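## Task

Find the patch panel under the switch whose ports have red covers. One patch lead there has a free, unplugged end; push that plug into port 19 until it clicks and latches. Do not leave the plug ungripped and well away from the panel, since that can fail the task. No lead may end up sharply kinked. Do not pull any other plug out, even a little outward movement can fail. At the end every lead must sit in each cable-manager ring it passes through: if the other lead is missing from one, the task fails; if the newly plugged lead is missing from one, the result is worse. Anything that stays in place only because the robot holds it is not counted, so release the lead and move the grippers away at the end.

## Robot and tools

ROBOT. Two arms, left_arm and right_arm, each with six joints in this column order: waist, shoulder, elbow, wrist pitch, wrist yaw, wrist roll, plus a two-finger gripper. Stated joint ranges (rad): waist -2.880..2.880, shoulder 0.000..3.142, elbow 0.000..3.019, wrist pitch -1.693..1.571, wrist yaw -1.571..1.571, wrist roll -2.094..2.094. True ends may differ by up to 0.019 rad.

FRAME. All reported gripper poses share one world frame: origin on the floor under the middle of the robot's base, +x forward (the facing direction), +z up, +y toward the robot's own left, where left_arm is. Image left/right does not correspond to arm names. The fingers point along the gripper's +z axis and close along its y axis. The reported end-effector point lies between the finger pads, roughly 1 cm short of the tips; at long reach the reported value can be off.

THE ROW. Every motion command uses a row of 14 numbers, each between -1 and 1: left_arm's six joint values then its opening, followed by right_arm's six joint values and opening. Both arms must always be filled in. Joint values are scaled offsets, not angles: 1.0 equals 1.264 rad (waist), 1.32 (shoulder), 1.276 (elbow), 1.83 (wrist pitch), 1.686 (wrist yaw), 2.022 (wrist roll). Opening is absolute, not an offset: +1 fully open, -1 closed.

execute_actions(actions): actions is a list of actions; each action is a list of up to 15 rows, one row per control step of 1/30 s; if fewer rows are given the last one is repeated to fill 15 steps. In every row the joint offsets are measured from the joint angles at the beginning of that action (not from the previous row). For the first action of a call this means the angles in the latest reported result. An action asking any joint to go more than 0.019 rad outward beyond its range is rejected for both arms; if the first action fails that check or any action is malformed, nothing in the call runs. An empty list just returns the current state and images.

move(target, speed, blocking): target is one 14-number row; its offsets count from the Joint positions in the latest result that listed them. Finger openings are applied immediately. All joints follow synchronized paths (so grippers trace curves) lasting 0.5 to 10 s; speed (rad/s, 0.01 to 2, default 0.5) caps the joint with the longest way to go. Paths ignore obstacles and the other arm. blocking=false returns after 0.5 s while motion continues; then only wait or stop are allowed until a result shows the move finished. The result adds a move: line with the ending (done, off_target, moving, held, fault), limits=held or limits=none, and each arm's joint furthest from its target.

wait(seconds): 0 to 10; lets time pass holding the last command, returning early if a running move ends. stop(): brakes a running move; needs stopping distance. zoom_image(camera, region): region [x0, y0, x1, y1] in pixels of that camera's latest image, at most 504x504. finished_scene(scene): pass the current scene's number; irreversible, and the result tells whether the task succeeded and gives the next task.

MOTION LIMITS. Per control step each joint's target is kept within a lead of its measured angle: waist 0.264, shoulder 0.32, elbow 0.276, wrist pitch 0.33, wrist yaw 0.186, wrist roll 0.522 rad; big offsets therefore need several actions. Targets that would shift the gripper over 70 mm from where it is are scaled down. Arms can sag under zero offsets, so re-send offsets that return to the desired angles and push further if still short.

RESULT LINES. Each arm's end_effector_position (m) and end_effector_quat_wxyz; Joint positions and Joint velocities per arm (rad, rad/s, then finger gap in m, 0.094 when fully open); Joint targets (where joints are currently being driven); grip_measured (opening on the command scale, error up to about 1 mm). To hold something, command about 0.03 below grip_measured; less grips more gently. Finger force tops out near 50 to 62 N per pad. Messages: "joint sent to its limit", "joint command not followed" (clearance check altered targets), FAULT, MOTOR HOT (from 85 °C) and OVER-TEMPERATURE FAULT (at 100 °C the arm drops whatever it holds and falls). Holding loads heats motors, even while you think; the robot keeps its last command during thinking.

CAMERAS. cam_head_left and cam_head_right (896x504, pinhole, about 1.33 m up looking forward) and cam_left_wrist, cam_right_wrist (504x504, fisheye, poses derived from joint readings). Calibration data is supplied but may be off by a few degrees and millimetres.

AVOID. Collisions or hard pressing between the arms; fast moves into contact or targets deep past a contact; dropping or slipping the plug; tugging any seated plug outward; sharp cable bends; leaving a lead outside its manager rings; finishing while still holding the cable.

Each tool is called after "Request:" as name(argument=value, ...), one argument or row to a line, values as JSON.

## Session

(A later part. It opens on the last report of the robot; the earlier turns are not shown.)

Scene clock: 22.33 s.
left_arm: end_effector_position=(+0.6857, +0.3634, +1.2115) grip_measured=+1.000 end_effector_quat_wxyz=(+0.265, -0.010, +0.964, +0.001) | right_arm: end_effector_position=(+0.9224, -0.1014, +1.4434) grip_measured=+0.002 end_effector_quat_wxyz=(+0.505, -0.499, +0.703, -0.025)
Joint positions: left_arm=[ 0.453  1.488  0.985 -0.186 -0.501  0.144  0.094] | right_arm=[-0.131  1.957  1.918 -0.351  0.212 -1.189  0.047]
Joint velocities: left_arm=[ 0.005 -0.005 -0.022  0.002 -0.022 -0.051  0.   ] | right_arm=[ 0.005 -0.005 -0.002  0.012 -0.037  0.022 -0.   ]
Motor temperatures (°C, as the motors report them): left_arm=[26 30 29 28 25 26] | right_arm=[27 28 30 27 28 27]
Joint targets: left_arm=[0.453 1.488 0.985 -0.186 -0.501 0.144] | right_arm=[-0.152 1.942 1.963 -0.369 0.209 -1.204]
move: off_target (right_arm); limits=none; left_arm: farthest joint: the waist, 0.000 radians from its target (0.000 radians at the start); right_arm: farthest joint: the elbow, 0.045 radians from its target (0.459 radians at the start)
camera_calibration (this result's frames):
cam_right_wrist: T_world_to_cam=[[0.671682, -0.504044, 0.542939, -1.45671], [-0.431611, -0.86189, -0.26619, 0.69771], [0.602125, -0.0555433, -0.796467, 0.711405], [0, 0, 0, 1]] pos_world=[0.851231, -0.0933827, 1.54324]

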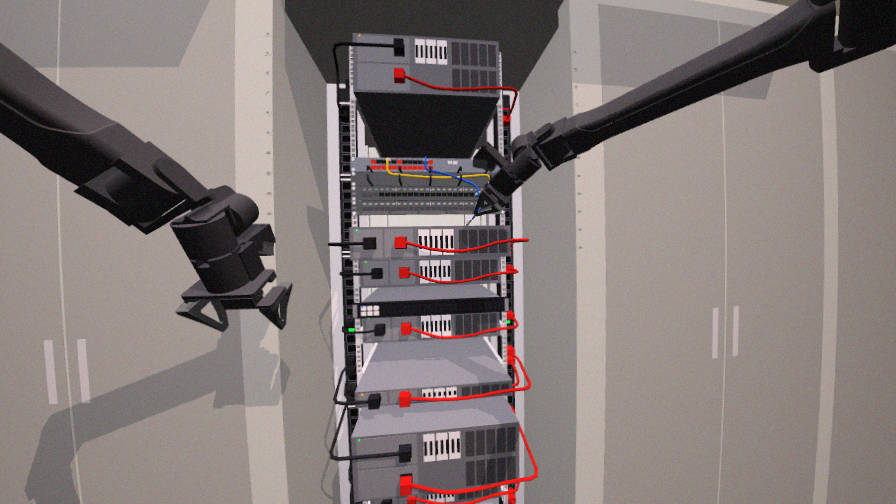

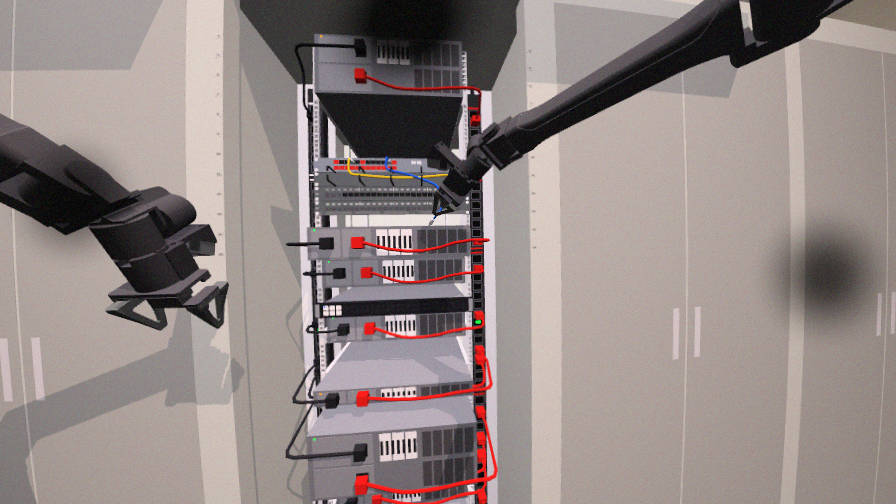

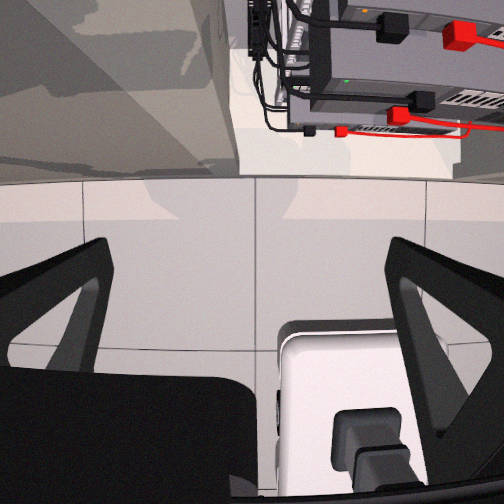

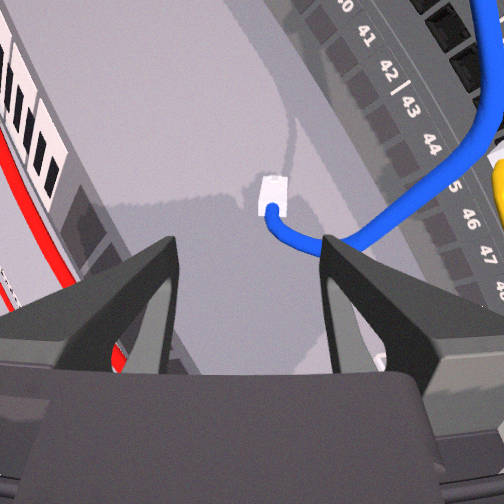

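Request:
move(
  target=[0,0,0,0,0,0,1, 0.068,0.227,0.418,-0.181,0.183,0.044,-0.45],
  speed=0.4,
)

Scene clock: 26.83 s.
left_arm: end_effector_position=(+0.6857, +0.3634, +1.2115) grip_measured=+1.000 end_effector_quat_wxyz=(+0.265, -0.010, +0.964, +0.001) | right_arm: end_effector_position=(+0.9612, -0.0665, +1.4507) grip_measured=-0.448 end_effector_quat_wxyz=(+0.419, -0.482, +0.764, -0.093)
Joint positions: left_arm=[ 0.453  1.488  0.985 -0.186 -0.501  0.144  0.094] | right_arm=[-0.06   2.225  2.404 -0.665  0.517 -1.115  0.026]
Joint velocities: left_arm=[-0.005  0.005 -0.012 -0.002  0.051 -0.066  0.   ] | right_arm=[ 0.005  0.005 -0.002 -0.022 -0.051  0.022 -0.   ]
Motor temperatures (°C, as the motors report them): left_arm=[26 30 29 28 25 26] | right_arm=[27 28 31 27 28 27]
Joint targets: left_arm=[0.453 1.488 0.985 -0.186 -0.501 0.144] | right_arm=[-0.045 2.256 2.452 -0.682 0.520 -1.100]
move: off_target (right_arm); limits=none; left_arm: farthest joint: the waist, 0.000 radians from its target (0.000 radians at the start); right_arm: farthest joint: the elbow, 0.047 radians from its target (0.533 radians at the start)
camera_calibration (this result's frames):
cam_right_wrist: T_world_to_cam=[[0.652362, -0.52043, 0.550978, -1.46326], [-0.583755, -0.808672, -0.072665, 0.615445], [0.483377, -0.274232, -0.83135, 0.845973], [0, 0, 0, 1]] pos_world=[0.904923, -0.0318402, 1.55425]

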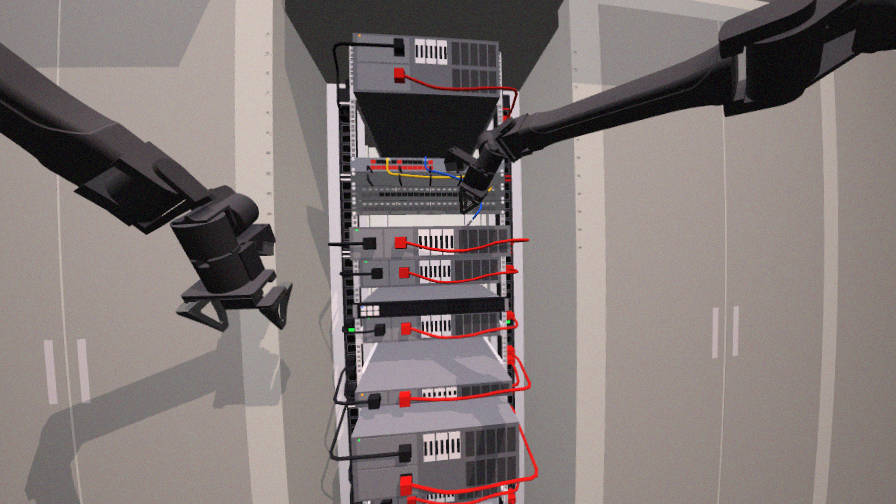

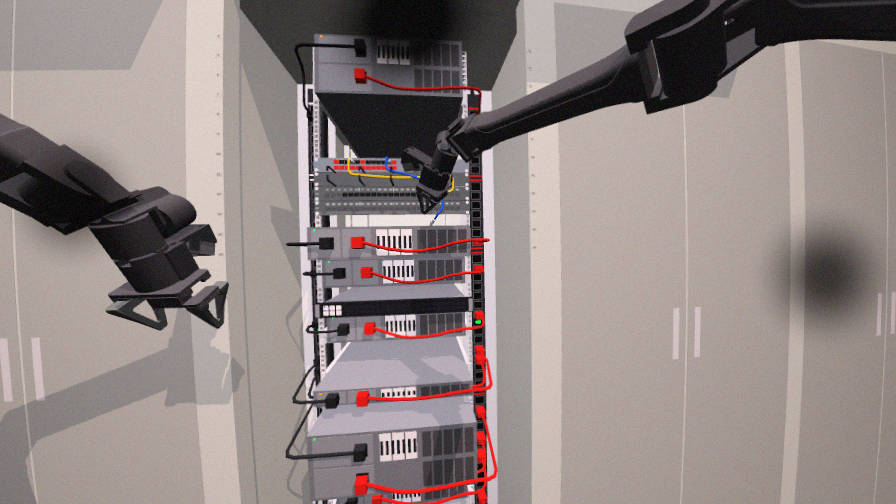

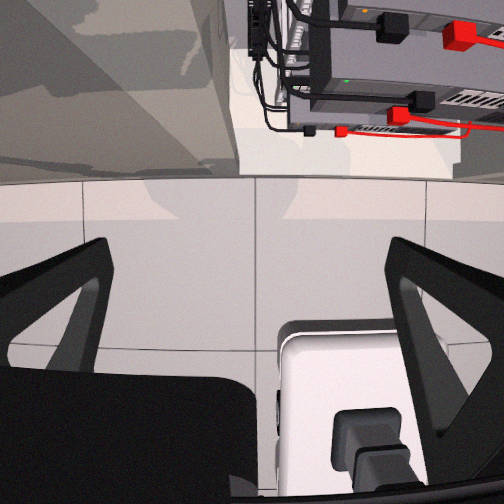

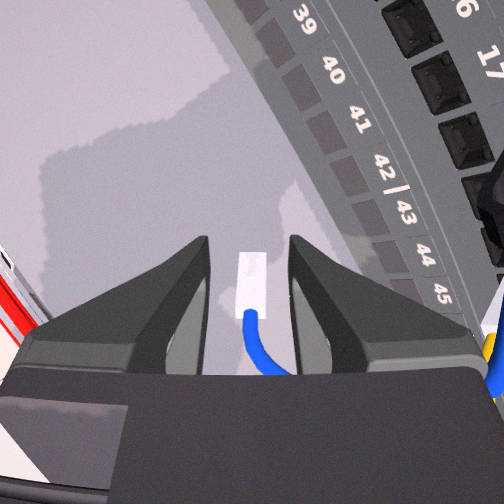

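Request:
zoom_image(
  camera="cam_right_wrist",
  region=[180, 220, 330, 380],
)

Region (180, 220, 330, 380) of cam_right_wrist's 504x504 image, scaled by 3.150, with more detail than that image has; it fills the left 472 columns of this view, and the rest is white.

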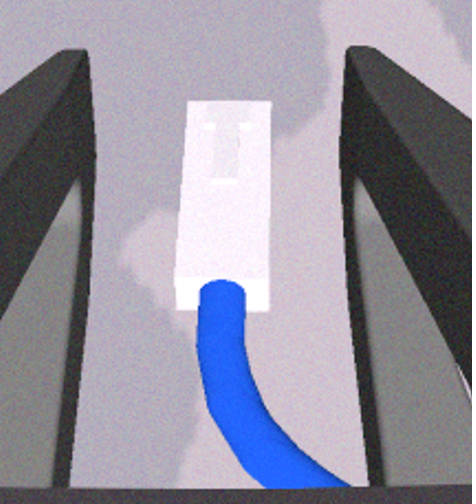

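Request:
move(
  target=[0,0,0,0,0,0,1, -0.041,-0.037,-0.052,0.043,-0.019,-0.016,-0.45],
  speed=0.15,
)

Scene clock: 30.10 s.
left_arm: end_effector_position=(+0.6857, +0.3634, +1.2115) grip_measured=+1.000 end_effector_quat_wxyz=(+0.265, -0.010, +0.964, +0.001) | right_arm: end_effector_position=(+0.9687, -0.0880, +1.4392) grip_measured=-0.448 end_effector_quat_wxyz=(+0.425, -0.477, +0.764, -0.095)
Joint positions: left_arm=[ 0.453  1.488  0.985 -0.186 -0.501  0.144  0.094] | right_arm=[-0.093  2.19   2.338 -0.609  0.488 -1.133  0.026]
Joint velocities: left_arm=[-0.005 -0.015 -0.007  0.012 -0.095  0.007  0.   ] | right_arm=[ 0.024 -0.005 -0.022 -0.007 -0.007  0.066 -0.001]
Motor temperatures (°C, as the motors report them): left_arm=[26 30 30 28 25 26] | right_arm=[27 29 31 27 28 27]
Joint targets: left_arm=[0.453 1.488 0.985 -0.186 -0.501 0.144] | right_arm=[-0.112 2.176 2.338 -0.587 0.485 -1.147]
move: off_target (right_arm); limits=none; left_arm: farthest joint: the waist, 0.000 radians from its target (0.000 radians at the start); right_arm: farthest joint: the wrist pitch, 0.023 radians from its target (0.079 radians at the start)
camera_calibration (this result's frames):
cam_right_wrist: T_world_to_cam=[[0.641079, -0.529809, 0.555265, -1.46907], [-0.590099, -0.802869, -0.0847647, 0.625686], [0.490714, -0.273321, -0.827342, 0.814135], [0, 0, 0, 1]] pos_world=[0.911501, -0.0534644, 1.54233]

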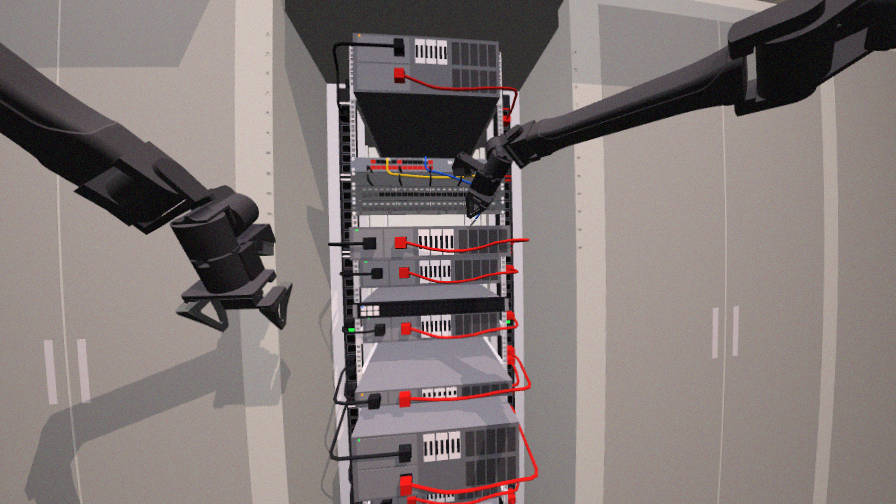

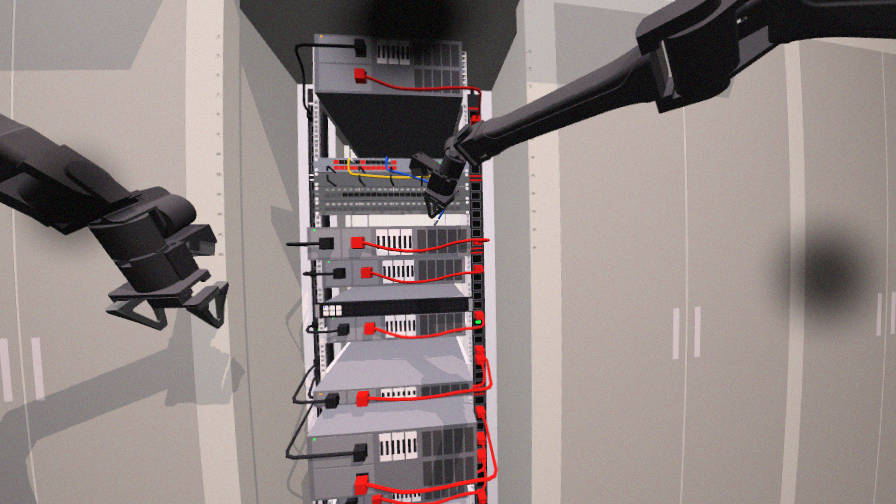

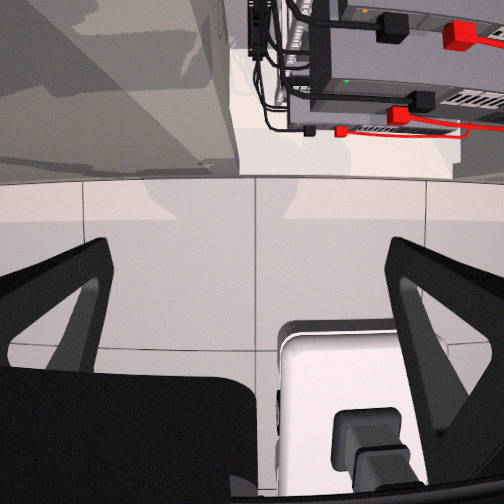

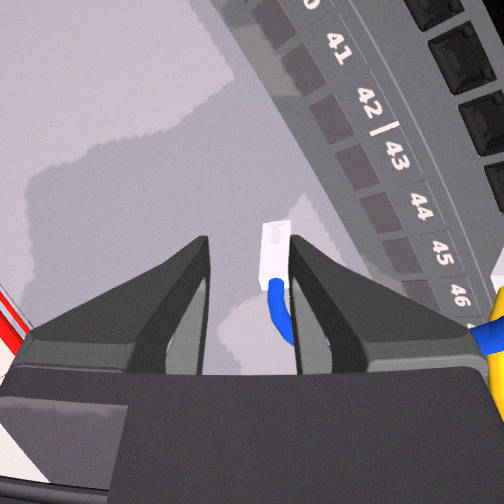

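Request:
move(
  target=[0,0,0,0,0,0,1, -0.015,-0.0106,-0.012,0.012,-0.002,-0.007,-0.45],
  speed=0.1,
)

Scene clock: 31.27 s.
left_arm: end_effector_position=(+0.6857, +0.3634, +1.2115) grip_measured=+1.000 end_effector_quat_wxyz=(+0.265, -0.010, +0.964, +0.001) | right_arm: end_effector_position=(+0.9655, -0.0849, +1.4325) grip_measured=-0.448 end_effector_quat_wxyz=(+0.420, -0.481, +0.764, -0.094)
Joint positions: left_arm=[ 0.453  1.488  0.985 -0.186 -0.501  0.144  0.094] | right_arm=[-0.093  2.19   2.325 -0.609  0.488 -1.133  0.026]
Joint velocities: left_arm=[ 0.005  0.005 -0.007 -0.007 -0.022 -0.066  0.   ] | right_arm=[-0.015  0.005 -0.012 -0.007  0.051 -0.007 -0.001]
Motor temperatures (°C, as the motors report them): left_arm=[26 30 30 28 25 26] | right_arm=[27 29 31 27 28 27]
Joint targets: left_arm=[0.453 1.488 0.985 -0.186 -0.501 0.144] | right_arm=[-0.112 2.176 2.323 -0.587 0.484 -1.147]
move: off_target (right_arm); limits=none; left_arm: farthest joint: the waist, 0.000 radians from its target (0.000 radians at the start); right_arm: farthest joint: the wrist pitch, 0.022 radians from its target (0.022 radians at the start)
camera_calibration (this result's frames):
cam_right_wrist: T_world_to_cam=[[0.650602, -0.521393, 0.552147, -1.46573], [-0.584586, -0.80794, -0.0741137, 0.6047], [0.484744, -0.274559, -0.830446, 0.821096], [0, 0, 0, 1]] pos_world=[0.909083, -0.0502199, 1.53599]

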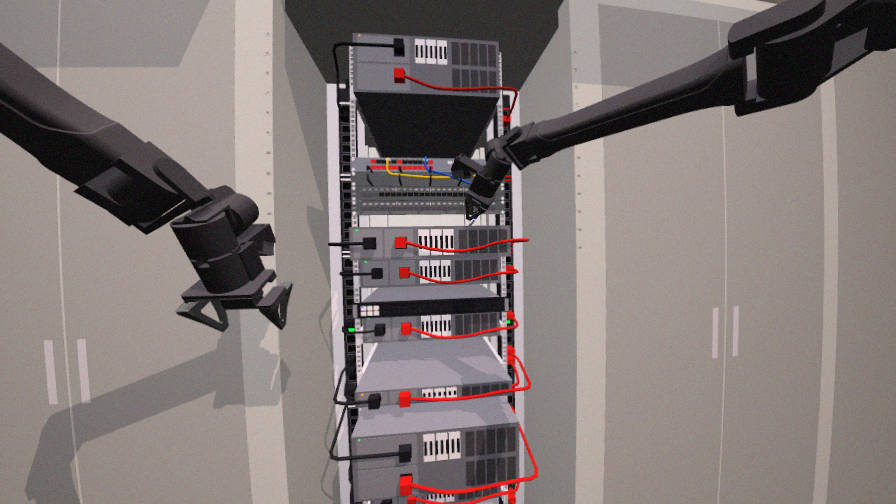

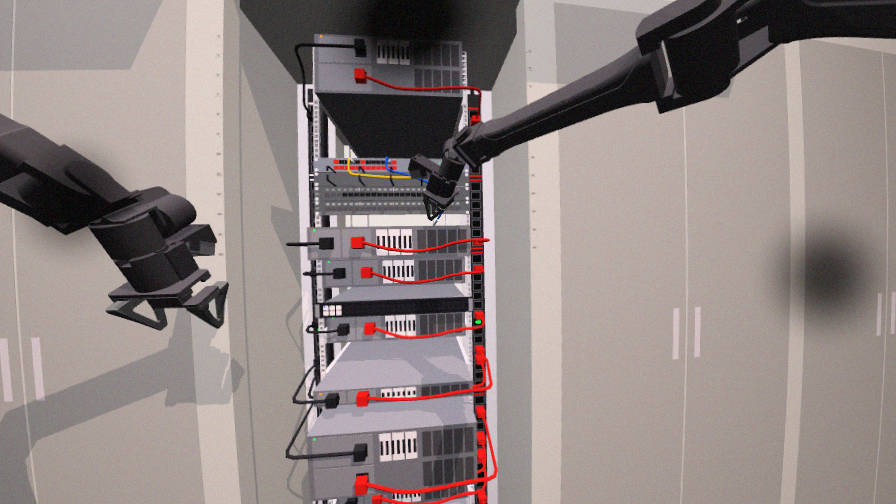

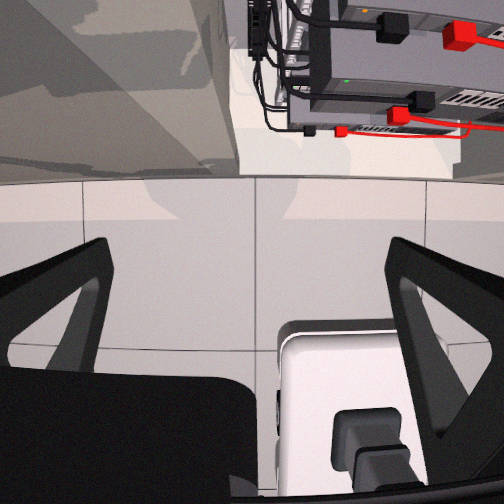

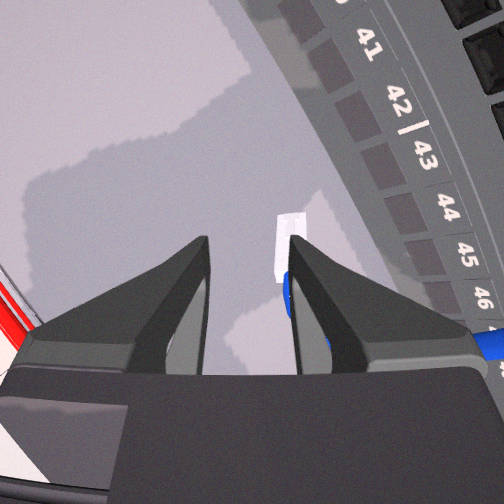

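Request:
move(
  target=[0,0,0,0,0,0,1, 0.038,0.05,0.1,-0.04,0.019,0.016,-0.45],
  speed=0.2,
)

Scene clock: 34.90 s.
left_arm: end_effector_position=(+0.6857, +0.3634, +1.2115) grip_measured=+1.000 end_effector_quat_wxyz=(+0.265, -0.010, +0.964, +0.001) | right_arm: end_effector_position=(+0.9603, -0.0643, +1.4554) grip_measured=-0.448 end_effector_quat_wxyz=(+0.422, -0.482, +0.762, -0.092)
Joint positions: left_arm=[ 0.453  1.488  0.985 -0.186 -0.501  0.144  0.094] | right_arm=[-0.055  2.224  2.407 -0.665  0.516 -1.115  0.026]
Joint velocities: left_arm=[ 0.005 -0.015 -0.007 -0.012 -0.037 -0.081  0.   ] | right_arm=[-0.015  0.005  0.002 -0.012 -0.022  0.051 -0.001]
Motor temperatures (°C, as the motors report them): left_arm=[26 31 30 28 25 26] | right_arm=[27 29 31 27 28 27]
Joint targets: left_arm=[0.453 1.488 0.985 -0.186 -0.501 0.144] | right_arm=[-0.045 2.256 2.452 -0.682 0.520 -1.101]
move: off_target (right_arm); limits=none; left_arm: farthest joint: the waist, 0.000 radians from its target (0.000 radians at the start); right_arm: farthest joint: the elbow, 0.045 radians from its target (0.128 radians at the start)
camera_calibration (this result's frames):
cam_right_wrist: T_world_to_cam=[[0.650594, -0.521283, 0.55226, -1.46436], [-0.58147, -0.809697, -0.0792749, 0.624392], [0.488488, -0.269547, -0.829894, 0.844207], [0, 0, 0, 1]] pos_world=[0.903386, -0.0302262, 1.55881]

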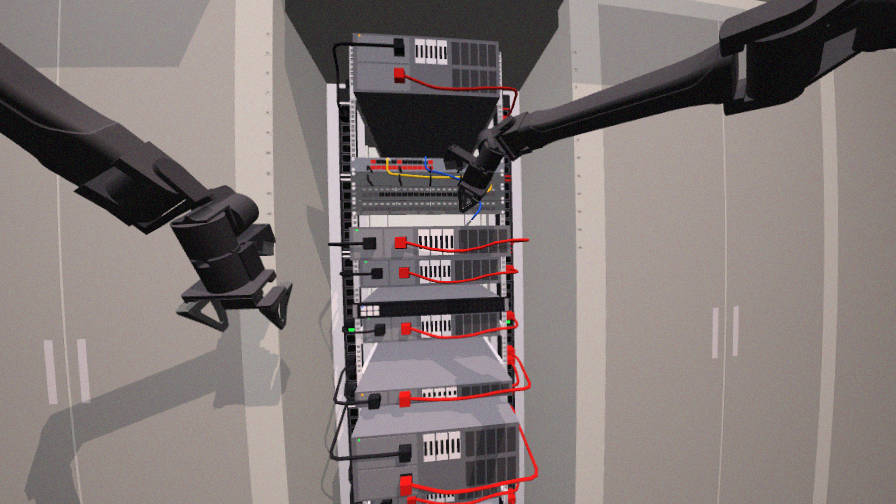

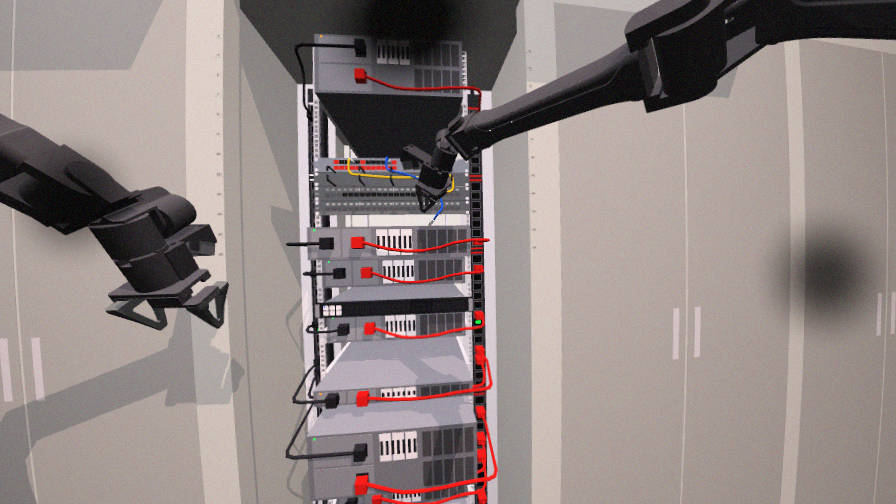

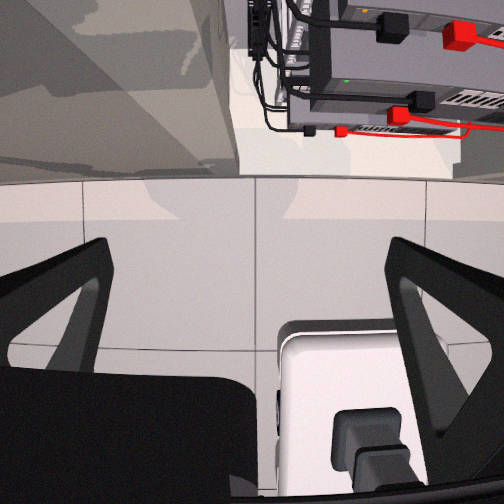

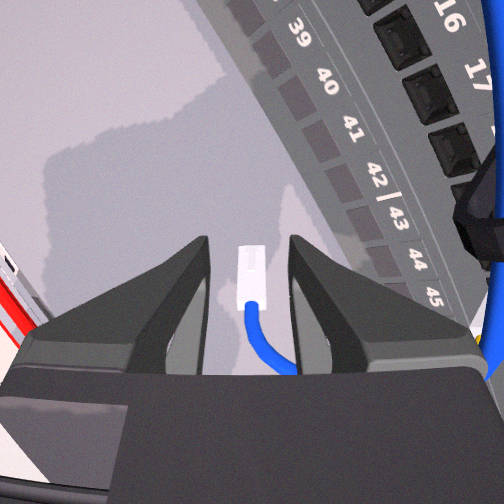

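Request:
move(
  target=[0,0,0,0,0,0,1, -0.028,-0.201,-0.611,0.605,-0.035,0.676,-0.45],
  speed=0.6,
)

Scene clock: 40.93 s.
left_arm: end_effector_position=(+0.6857, +0.3634, +1.2115) grip_measured=+1.000 end_effector_quat_wxyz=(+0.265, -0.010, +0.964, +0.001) | right_arm: end_effector_position=(+0.9053, -0.0909, +1.4404) grip_measured=-0.448 end_effector_quat_wxyz=(+0.560, +0.227, +0.746, +0.281)
Joint positions: left_arm=[ 0.453  1.488  0.985 -0.186 -0.501  0.144  0.094] | right_arm=[-0.066  1.978  1.629  0.418  0.461  0.237  0.026]
Joint velocities: left_arm=[ 0.005 -0.005 -0.007 -0.002  0.037  0.007  0.   ] | right_arm=[-0.005  0.005 -0.002 -0.007 -0.022 -0.051 -0.001]
Motor temperatures (°C, as the motors report them): left_arm=[26 31 30 28 25 26] | right_arm=[27 29 31 27 28 27]
Joint targets: left_arm=[0.453 1.488 0.985 -0.186 -0.501 0.144] | right_arm=[-0.090 1.959 1.628 0.442 0.457 0.252]
move: off_target (right_arm); limits=none; left_arm: farthest joint: the waist, 0.000 radians from its target (0.000 radians at the start); right_arm: farthest joint: the waist, 0.024 radians from its target (0.036 radians at the start)
camera_calibration (this result's frames):
cam_right_wrist: T_world_to_cam=[[-0.0310141, -0.740684, -0.671138, 0.925079], [-0.787385, 0.43171, -0.440059, 1.38867], [0.615681, 0.514795, -0.596592, 0.471535], [0, 0, 0, 1]] pos_world=[0.831796, -0.157057, 1.51327]

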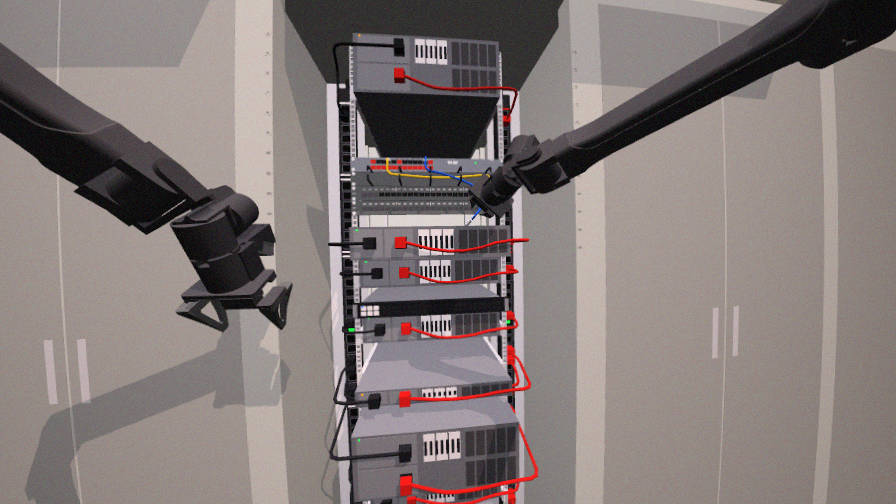

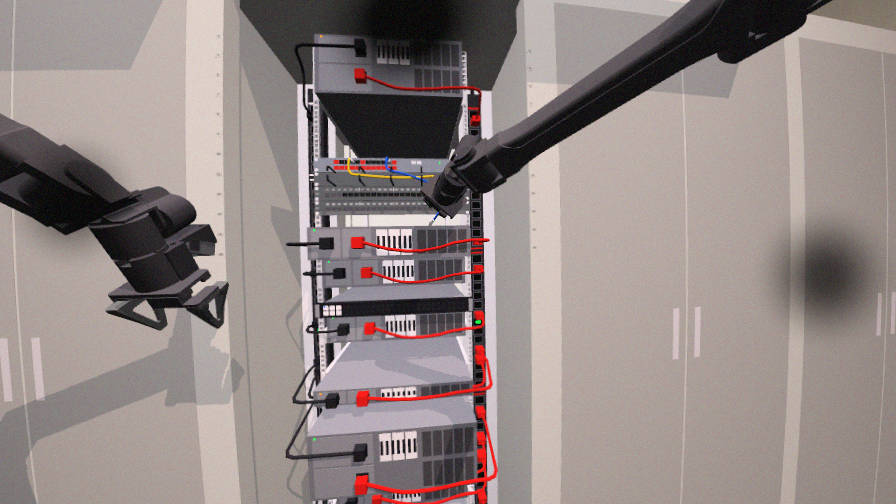

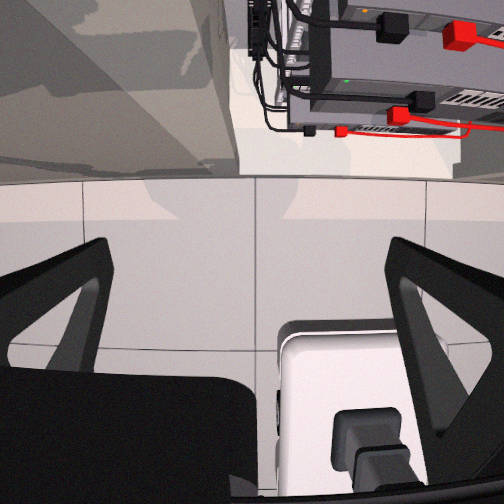

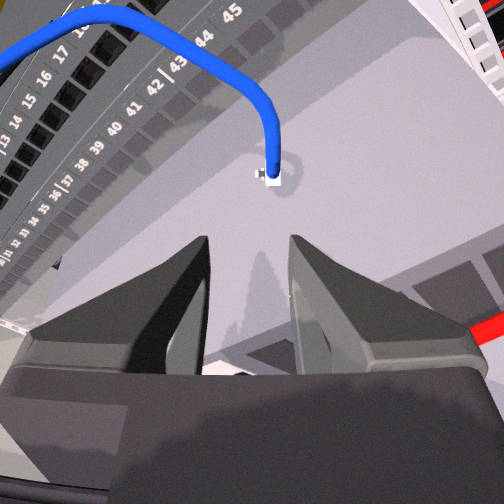

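Request:
zoom_image(
  camera="cam_right_wrist",
  region=[210, 120, 330, 240],
)

Region (210, 120, 330, 240) of cam_right_wrist's 504x504 image, scaled by 4.200, with more detail than that image has.

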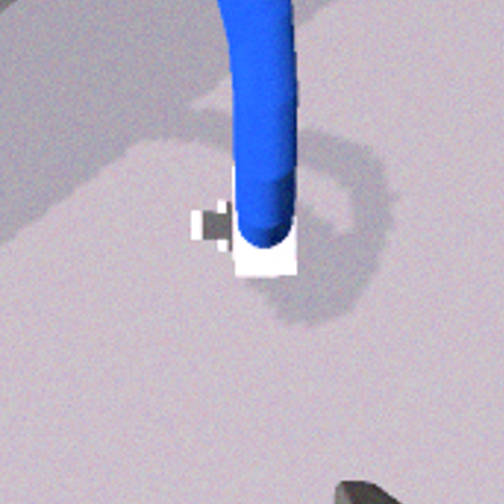

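Request:
move(
  target=[0,0,0,0,0,0,1, -0.052,0.0935,0.152,-0.042,-0.028,0.009,-0.45],
  speed=0.2,
)

Scene clock: 43.27 s.
left_arm: end_effector_position=(+0.6857, +0.3634, +1.2115) grip_measured=+1.000 end_effector_quat_wxyz=(+0.265, -0.010, +0.964, +0.001) | right_arm: end_effector_position=(+0.9481, -0.0922, +1.4215) grip_measured=-0.448 end_effector_quat_wxyz=(+0.560, +0.226, +0.746, +0.281)
Joint positions: left_arm=[ 0.453  1.488  0.985 -0.186 -0.501  0.144  0.094] | right_arm=[-0.11   2.072  1.779  0.359  0.417  0.241  0.026]
Joint velocities: left_arm=[ 0.005  0.005  0.002  0.007 -0.022  0.007  0.   ] | right_arm=[-0.015 -0.005 -0.007  0.017 -0.051  0.037 -0.   ]
Motor temperatures (°C, as the motors report them): left_arm=[26 31 30 28 25 26] | right_arm=[27 29 31 27 28 27]
Joint targets: left_arm=[0.453 1.488 0.985 -0.186 -0.501 0.144] | right_arm=[-0.132 2.101 1.823 0.341 0.414 0.255]
move: off_target (right_arm); limits=none; left_arm: farthest joint: the waist, 0.000 radians from its target (0.000 radians at the start); right_arm: farthest joint: the elbow, 0.044 radians from its target (0.194 radians at the start)
camera_calibration (this result's frames):
cam_right_wrist: T_world_to_cam=[[-0.0312045, -0.740856, -0.670939, 0.912682], [-0.78829, 0.430943, -0.439188, 1.41419], [0.614512, 0.51519, -0.597457, 0.436929], [0, 0, 0, 1]] pos_world=[0.874771, -0.158369, 1.49449]

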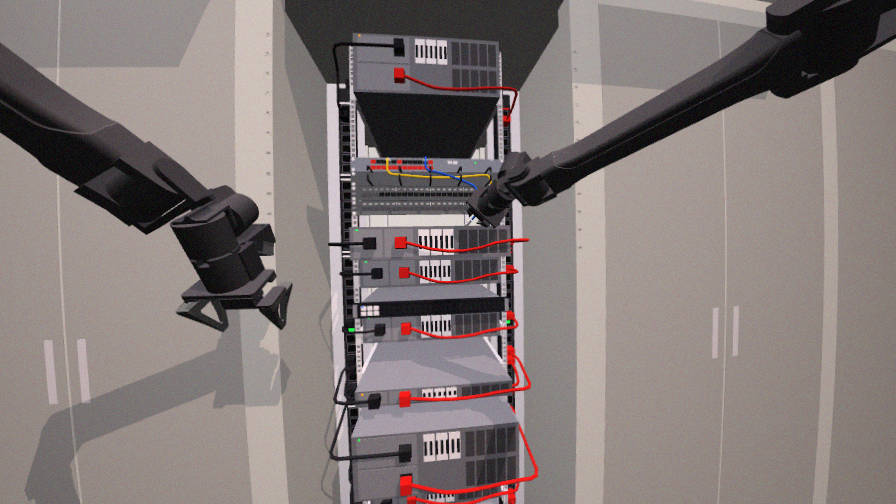

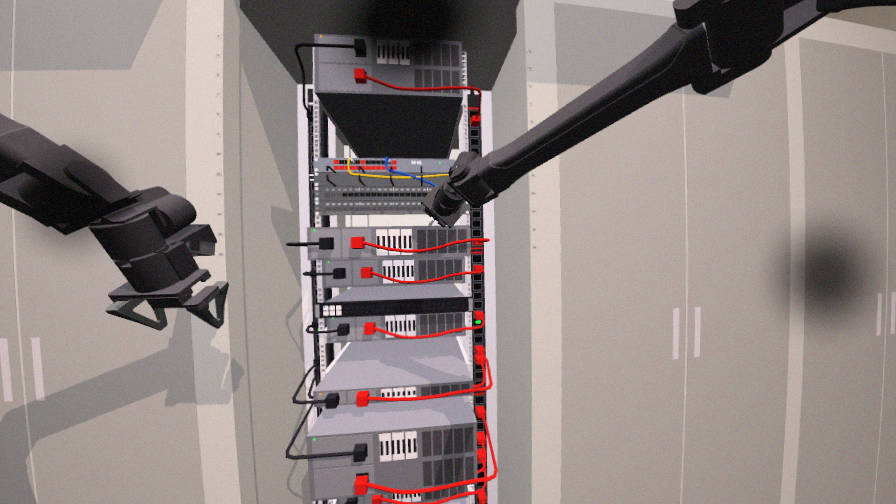

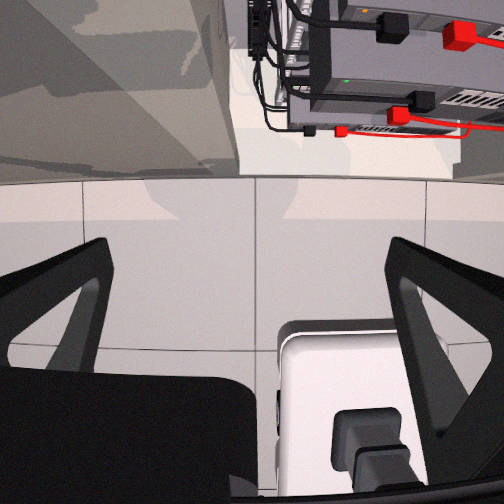

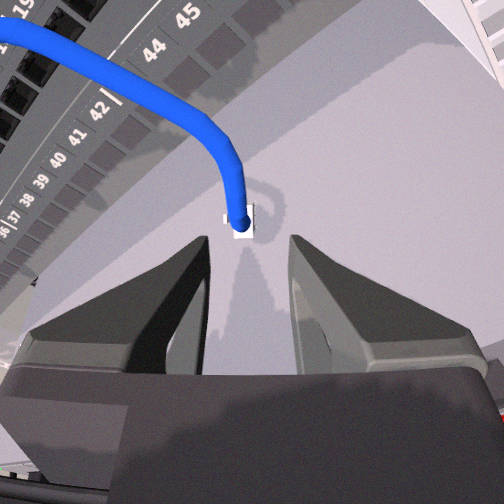

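Request:
zoom_image(
  camera="cam_right_wrist",
  region=[190, 160, 310, 280],
)

Region (190, 160, 310, 280) of cam_right_wrist's 504x504 image, scaled by 4.200, with more detail than that image has.

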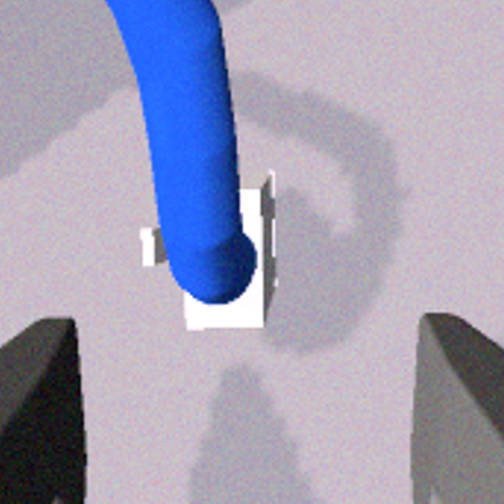

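Request:
move(
  target=[0,0,0,0,0,0,1, -0.026,0.0735,0.119,-0.032,-0.008,0.007,-0.45],
  speed=0.15,
)

Request:
zoom_image(
  camera="cam_right_wrist",
  region=[190, 190, 310, 310],
)

Scene clock: 45.63 s.
left_arm: end_effector_position=(+0.6857, +0.3634, +1.2115) grip_measured=+1.000 end_effector_quat_wxyz=(+0.265, -0.010, +0.964, +0.001) | right_arm: end_effector_position=(+0.9696, -0.0828, +1.4290) grip_measured=-0.448 end_effector_quat_wxyz=(+0.565, +0.226, +0.740, +0.286)
Joint positions: left_arm=[ 0.453  1.488  0.985 -0.186 -0.501  0.144  0.094] | right_arm=[-0.11   2.129  1.891  0.321  0.406  0.241  0.026]
Joint velocities: left_arm=[-0.005  0.015  0.012 -0.002 -0.007  0.051  0.   ] | right_arm=[ 0.005 -0.015 -0.007 -0.007  0.007 -0.081  0.001]
Motor temperatures (°C, as the motors report them): left_arm=[26 31 30 28 25 26] | right_arm=[27 29 31 27 28 27]
Joint targets: left_arm=[0.453 1.488 0.985 -0.186 -0.501 0.144] | right_arm=[-0.142 2.169 1.931 0.301 0.403 0.255]
move: off_target (right_arm); limits=none; left_arm: farthest joint: the waist, 0.000 radians from its target (0.000 radians at the start); right_arm: farthest joint: the shoulder, 0.040 radians from its target (0.097 radians at the start)
camera_calibration (this result's frames):
cam_right_wrist: T_world_to_cam=[[-0.0191938, -0.734299, -0.678554, 0.925177], [-0.781207, 0.434573, -0.448176, 1.43662], [0.623977, 0.521489, -0.581981, 0.39267], [0, 0, 0, 1]] pos_world=[0.895037, -0.149732, 1.50017]

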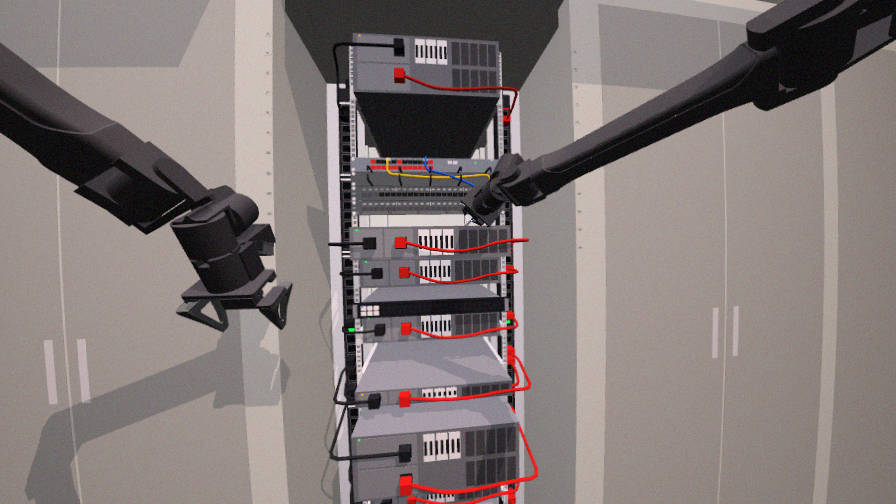

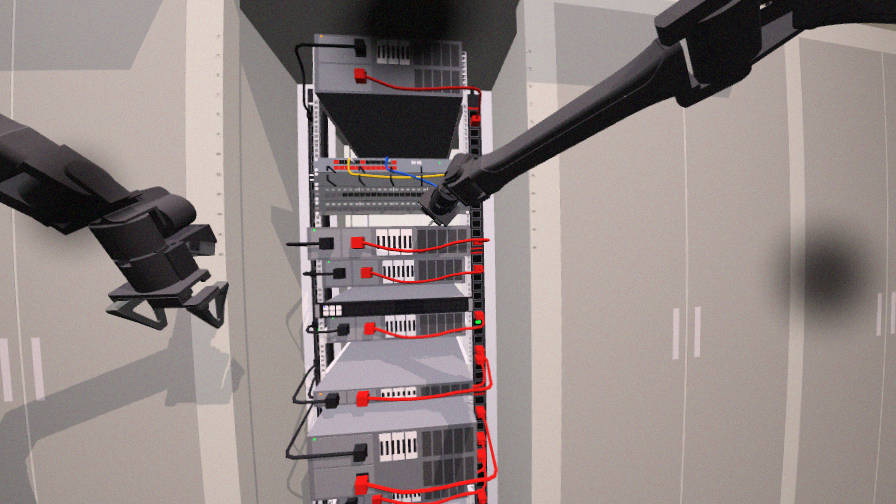

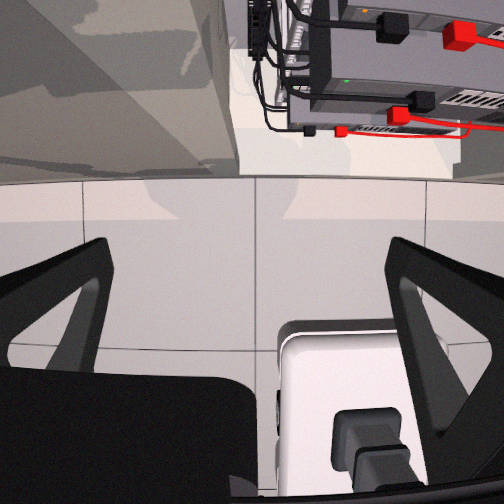

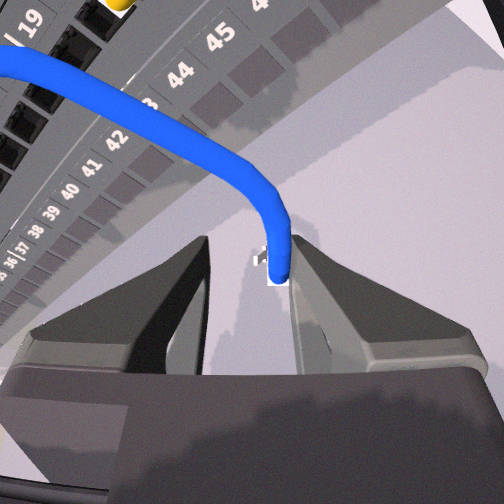

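Region (190, 190, 310, 310) of cam_right_wrist's 504x504 image, scaled by 4.200, with more detail than that image has.

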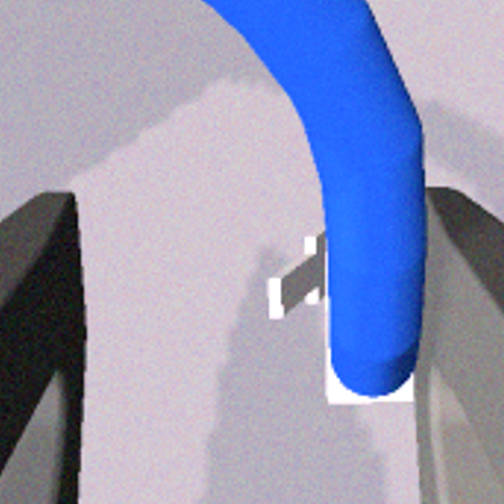

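Request:
move(
  target=[0,0,0,0,0,0,1, -0.025,-0.083,-0.042,-0.136,-0.027,0.041,-0.45],
  speed=0.2,
)

Request:
zoom_image(
  camera="cam_right_wrist",
  region=[170, 130, 330, 290],
)

Scene clock: 49.27 s.
left_arm: end_effector_position=(+0.6857, +0.3634, +1.2115) grip_measured=+1.000 end_effector_quat_wxyz=(+0.265, -0.010, +0.964, +0.001) | right_arm: end_effector_position=(+0.9489, -0.0928, +1.4265) grip_measured=-0.448 end_effector_quat_wxyz=(+0.496, +0.203, +0.790, +0.299)
Joint positions: left_arm=[ 0.453  1.488  0.985 -0.186 -0.501  0.144  0.094] | right_arm=[-0.117  2.035  1.84   0.09   0.364  0.309  0.026]
Joint velocities: left_arm=[-0.005  0.005  0.002  0.002 -0.037  0.022  0.   ] | right_arm=[-0.015  0.005 -0.027  0.002 -0.022 -0.007 -0.   ]
Motor temperatures (°C, as the motors report them): left_arm=[26 31 30 28 25 26] | right_arm=[27 30 31 27 28 27]
Joint targets: left_arm=[0.453 1.488 0.985 -0.186 -0.501 0.144] | right_arm=[-0.142 2.019 1.837 0.072 0.360 0.324]
move: off_target (right_arm); limits=none; left_arm: farthest joint: the waist, 0.000 radians from its target (0.000 radians at the start); right_arm: farthest joint: the waist, 0.024 radians from its target (0.032 radians at the start)
camera_calibration (this result's frames):
cam_right_wrist: T_world_to_cam=[[-0.0313539, -0.740035, -0.671837, 0.9171], [-0.878725, 0.340719, -0.334296, 1.34507], [0.476298, 0.579878, -0.66097, 0.667525], [0, 0, 0, 1]] pos_world=[0.892762, -0.166688, 1.50701]

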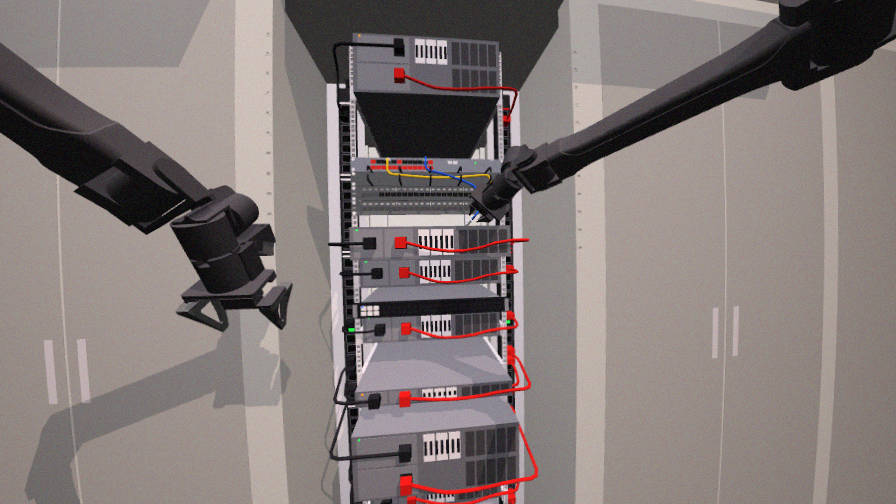

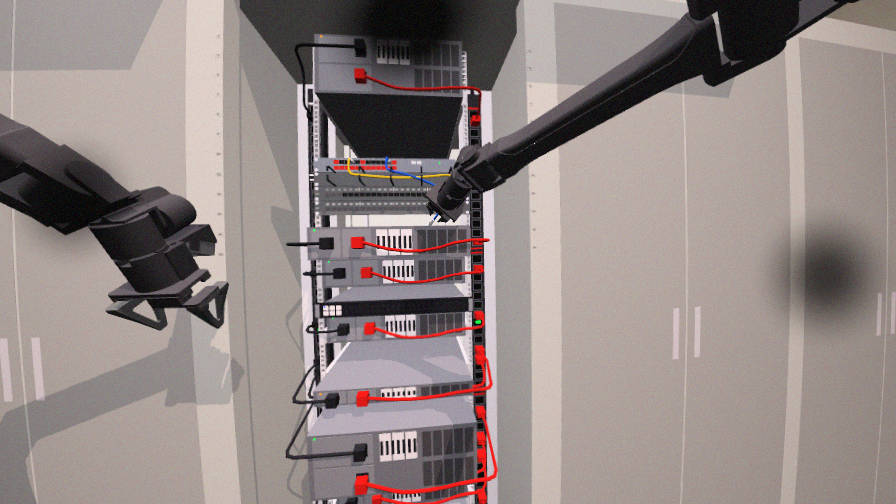

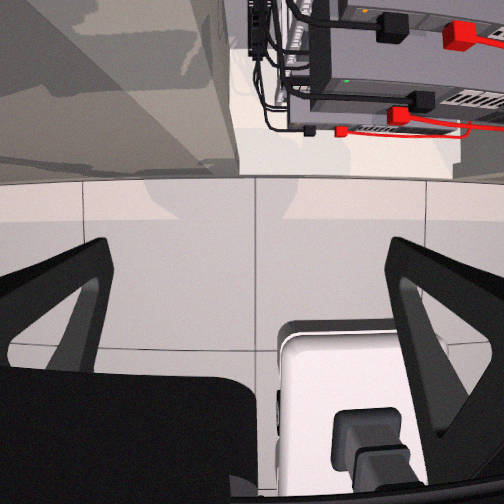

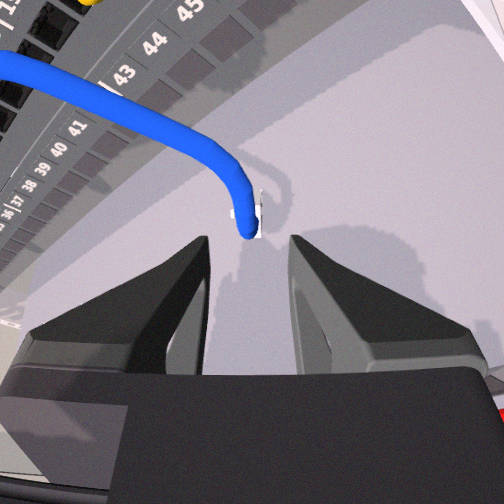

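Region (170, 130, 330, 290) of cam_right_wrist's 504x504 image, scaled by 3.150, with more detail than that image has.

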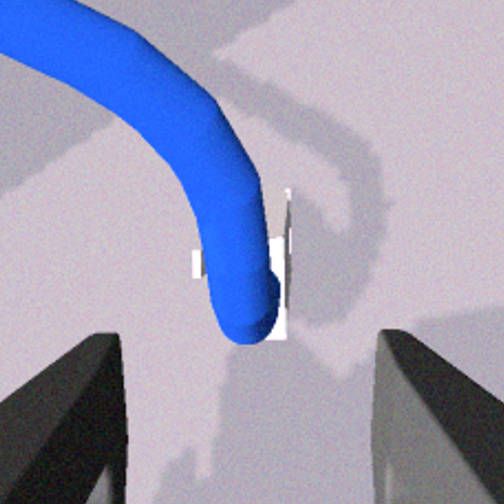

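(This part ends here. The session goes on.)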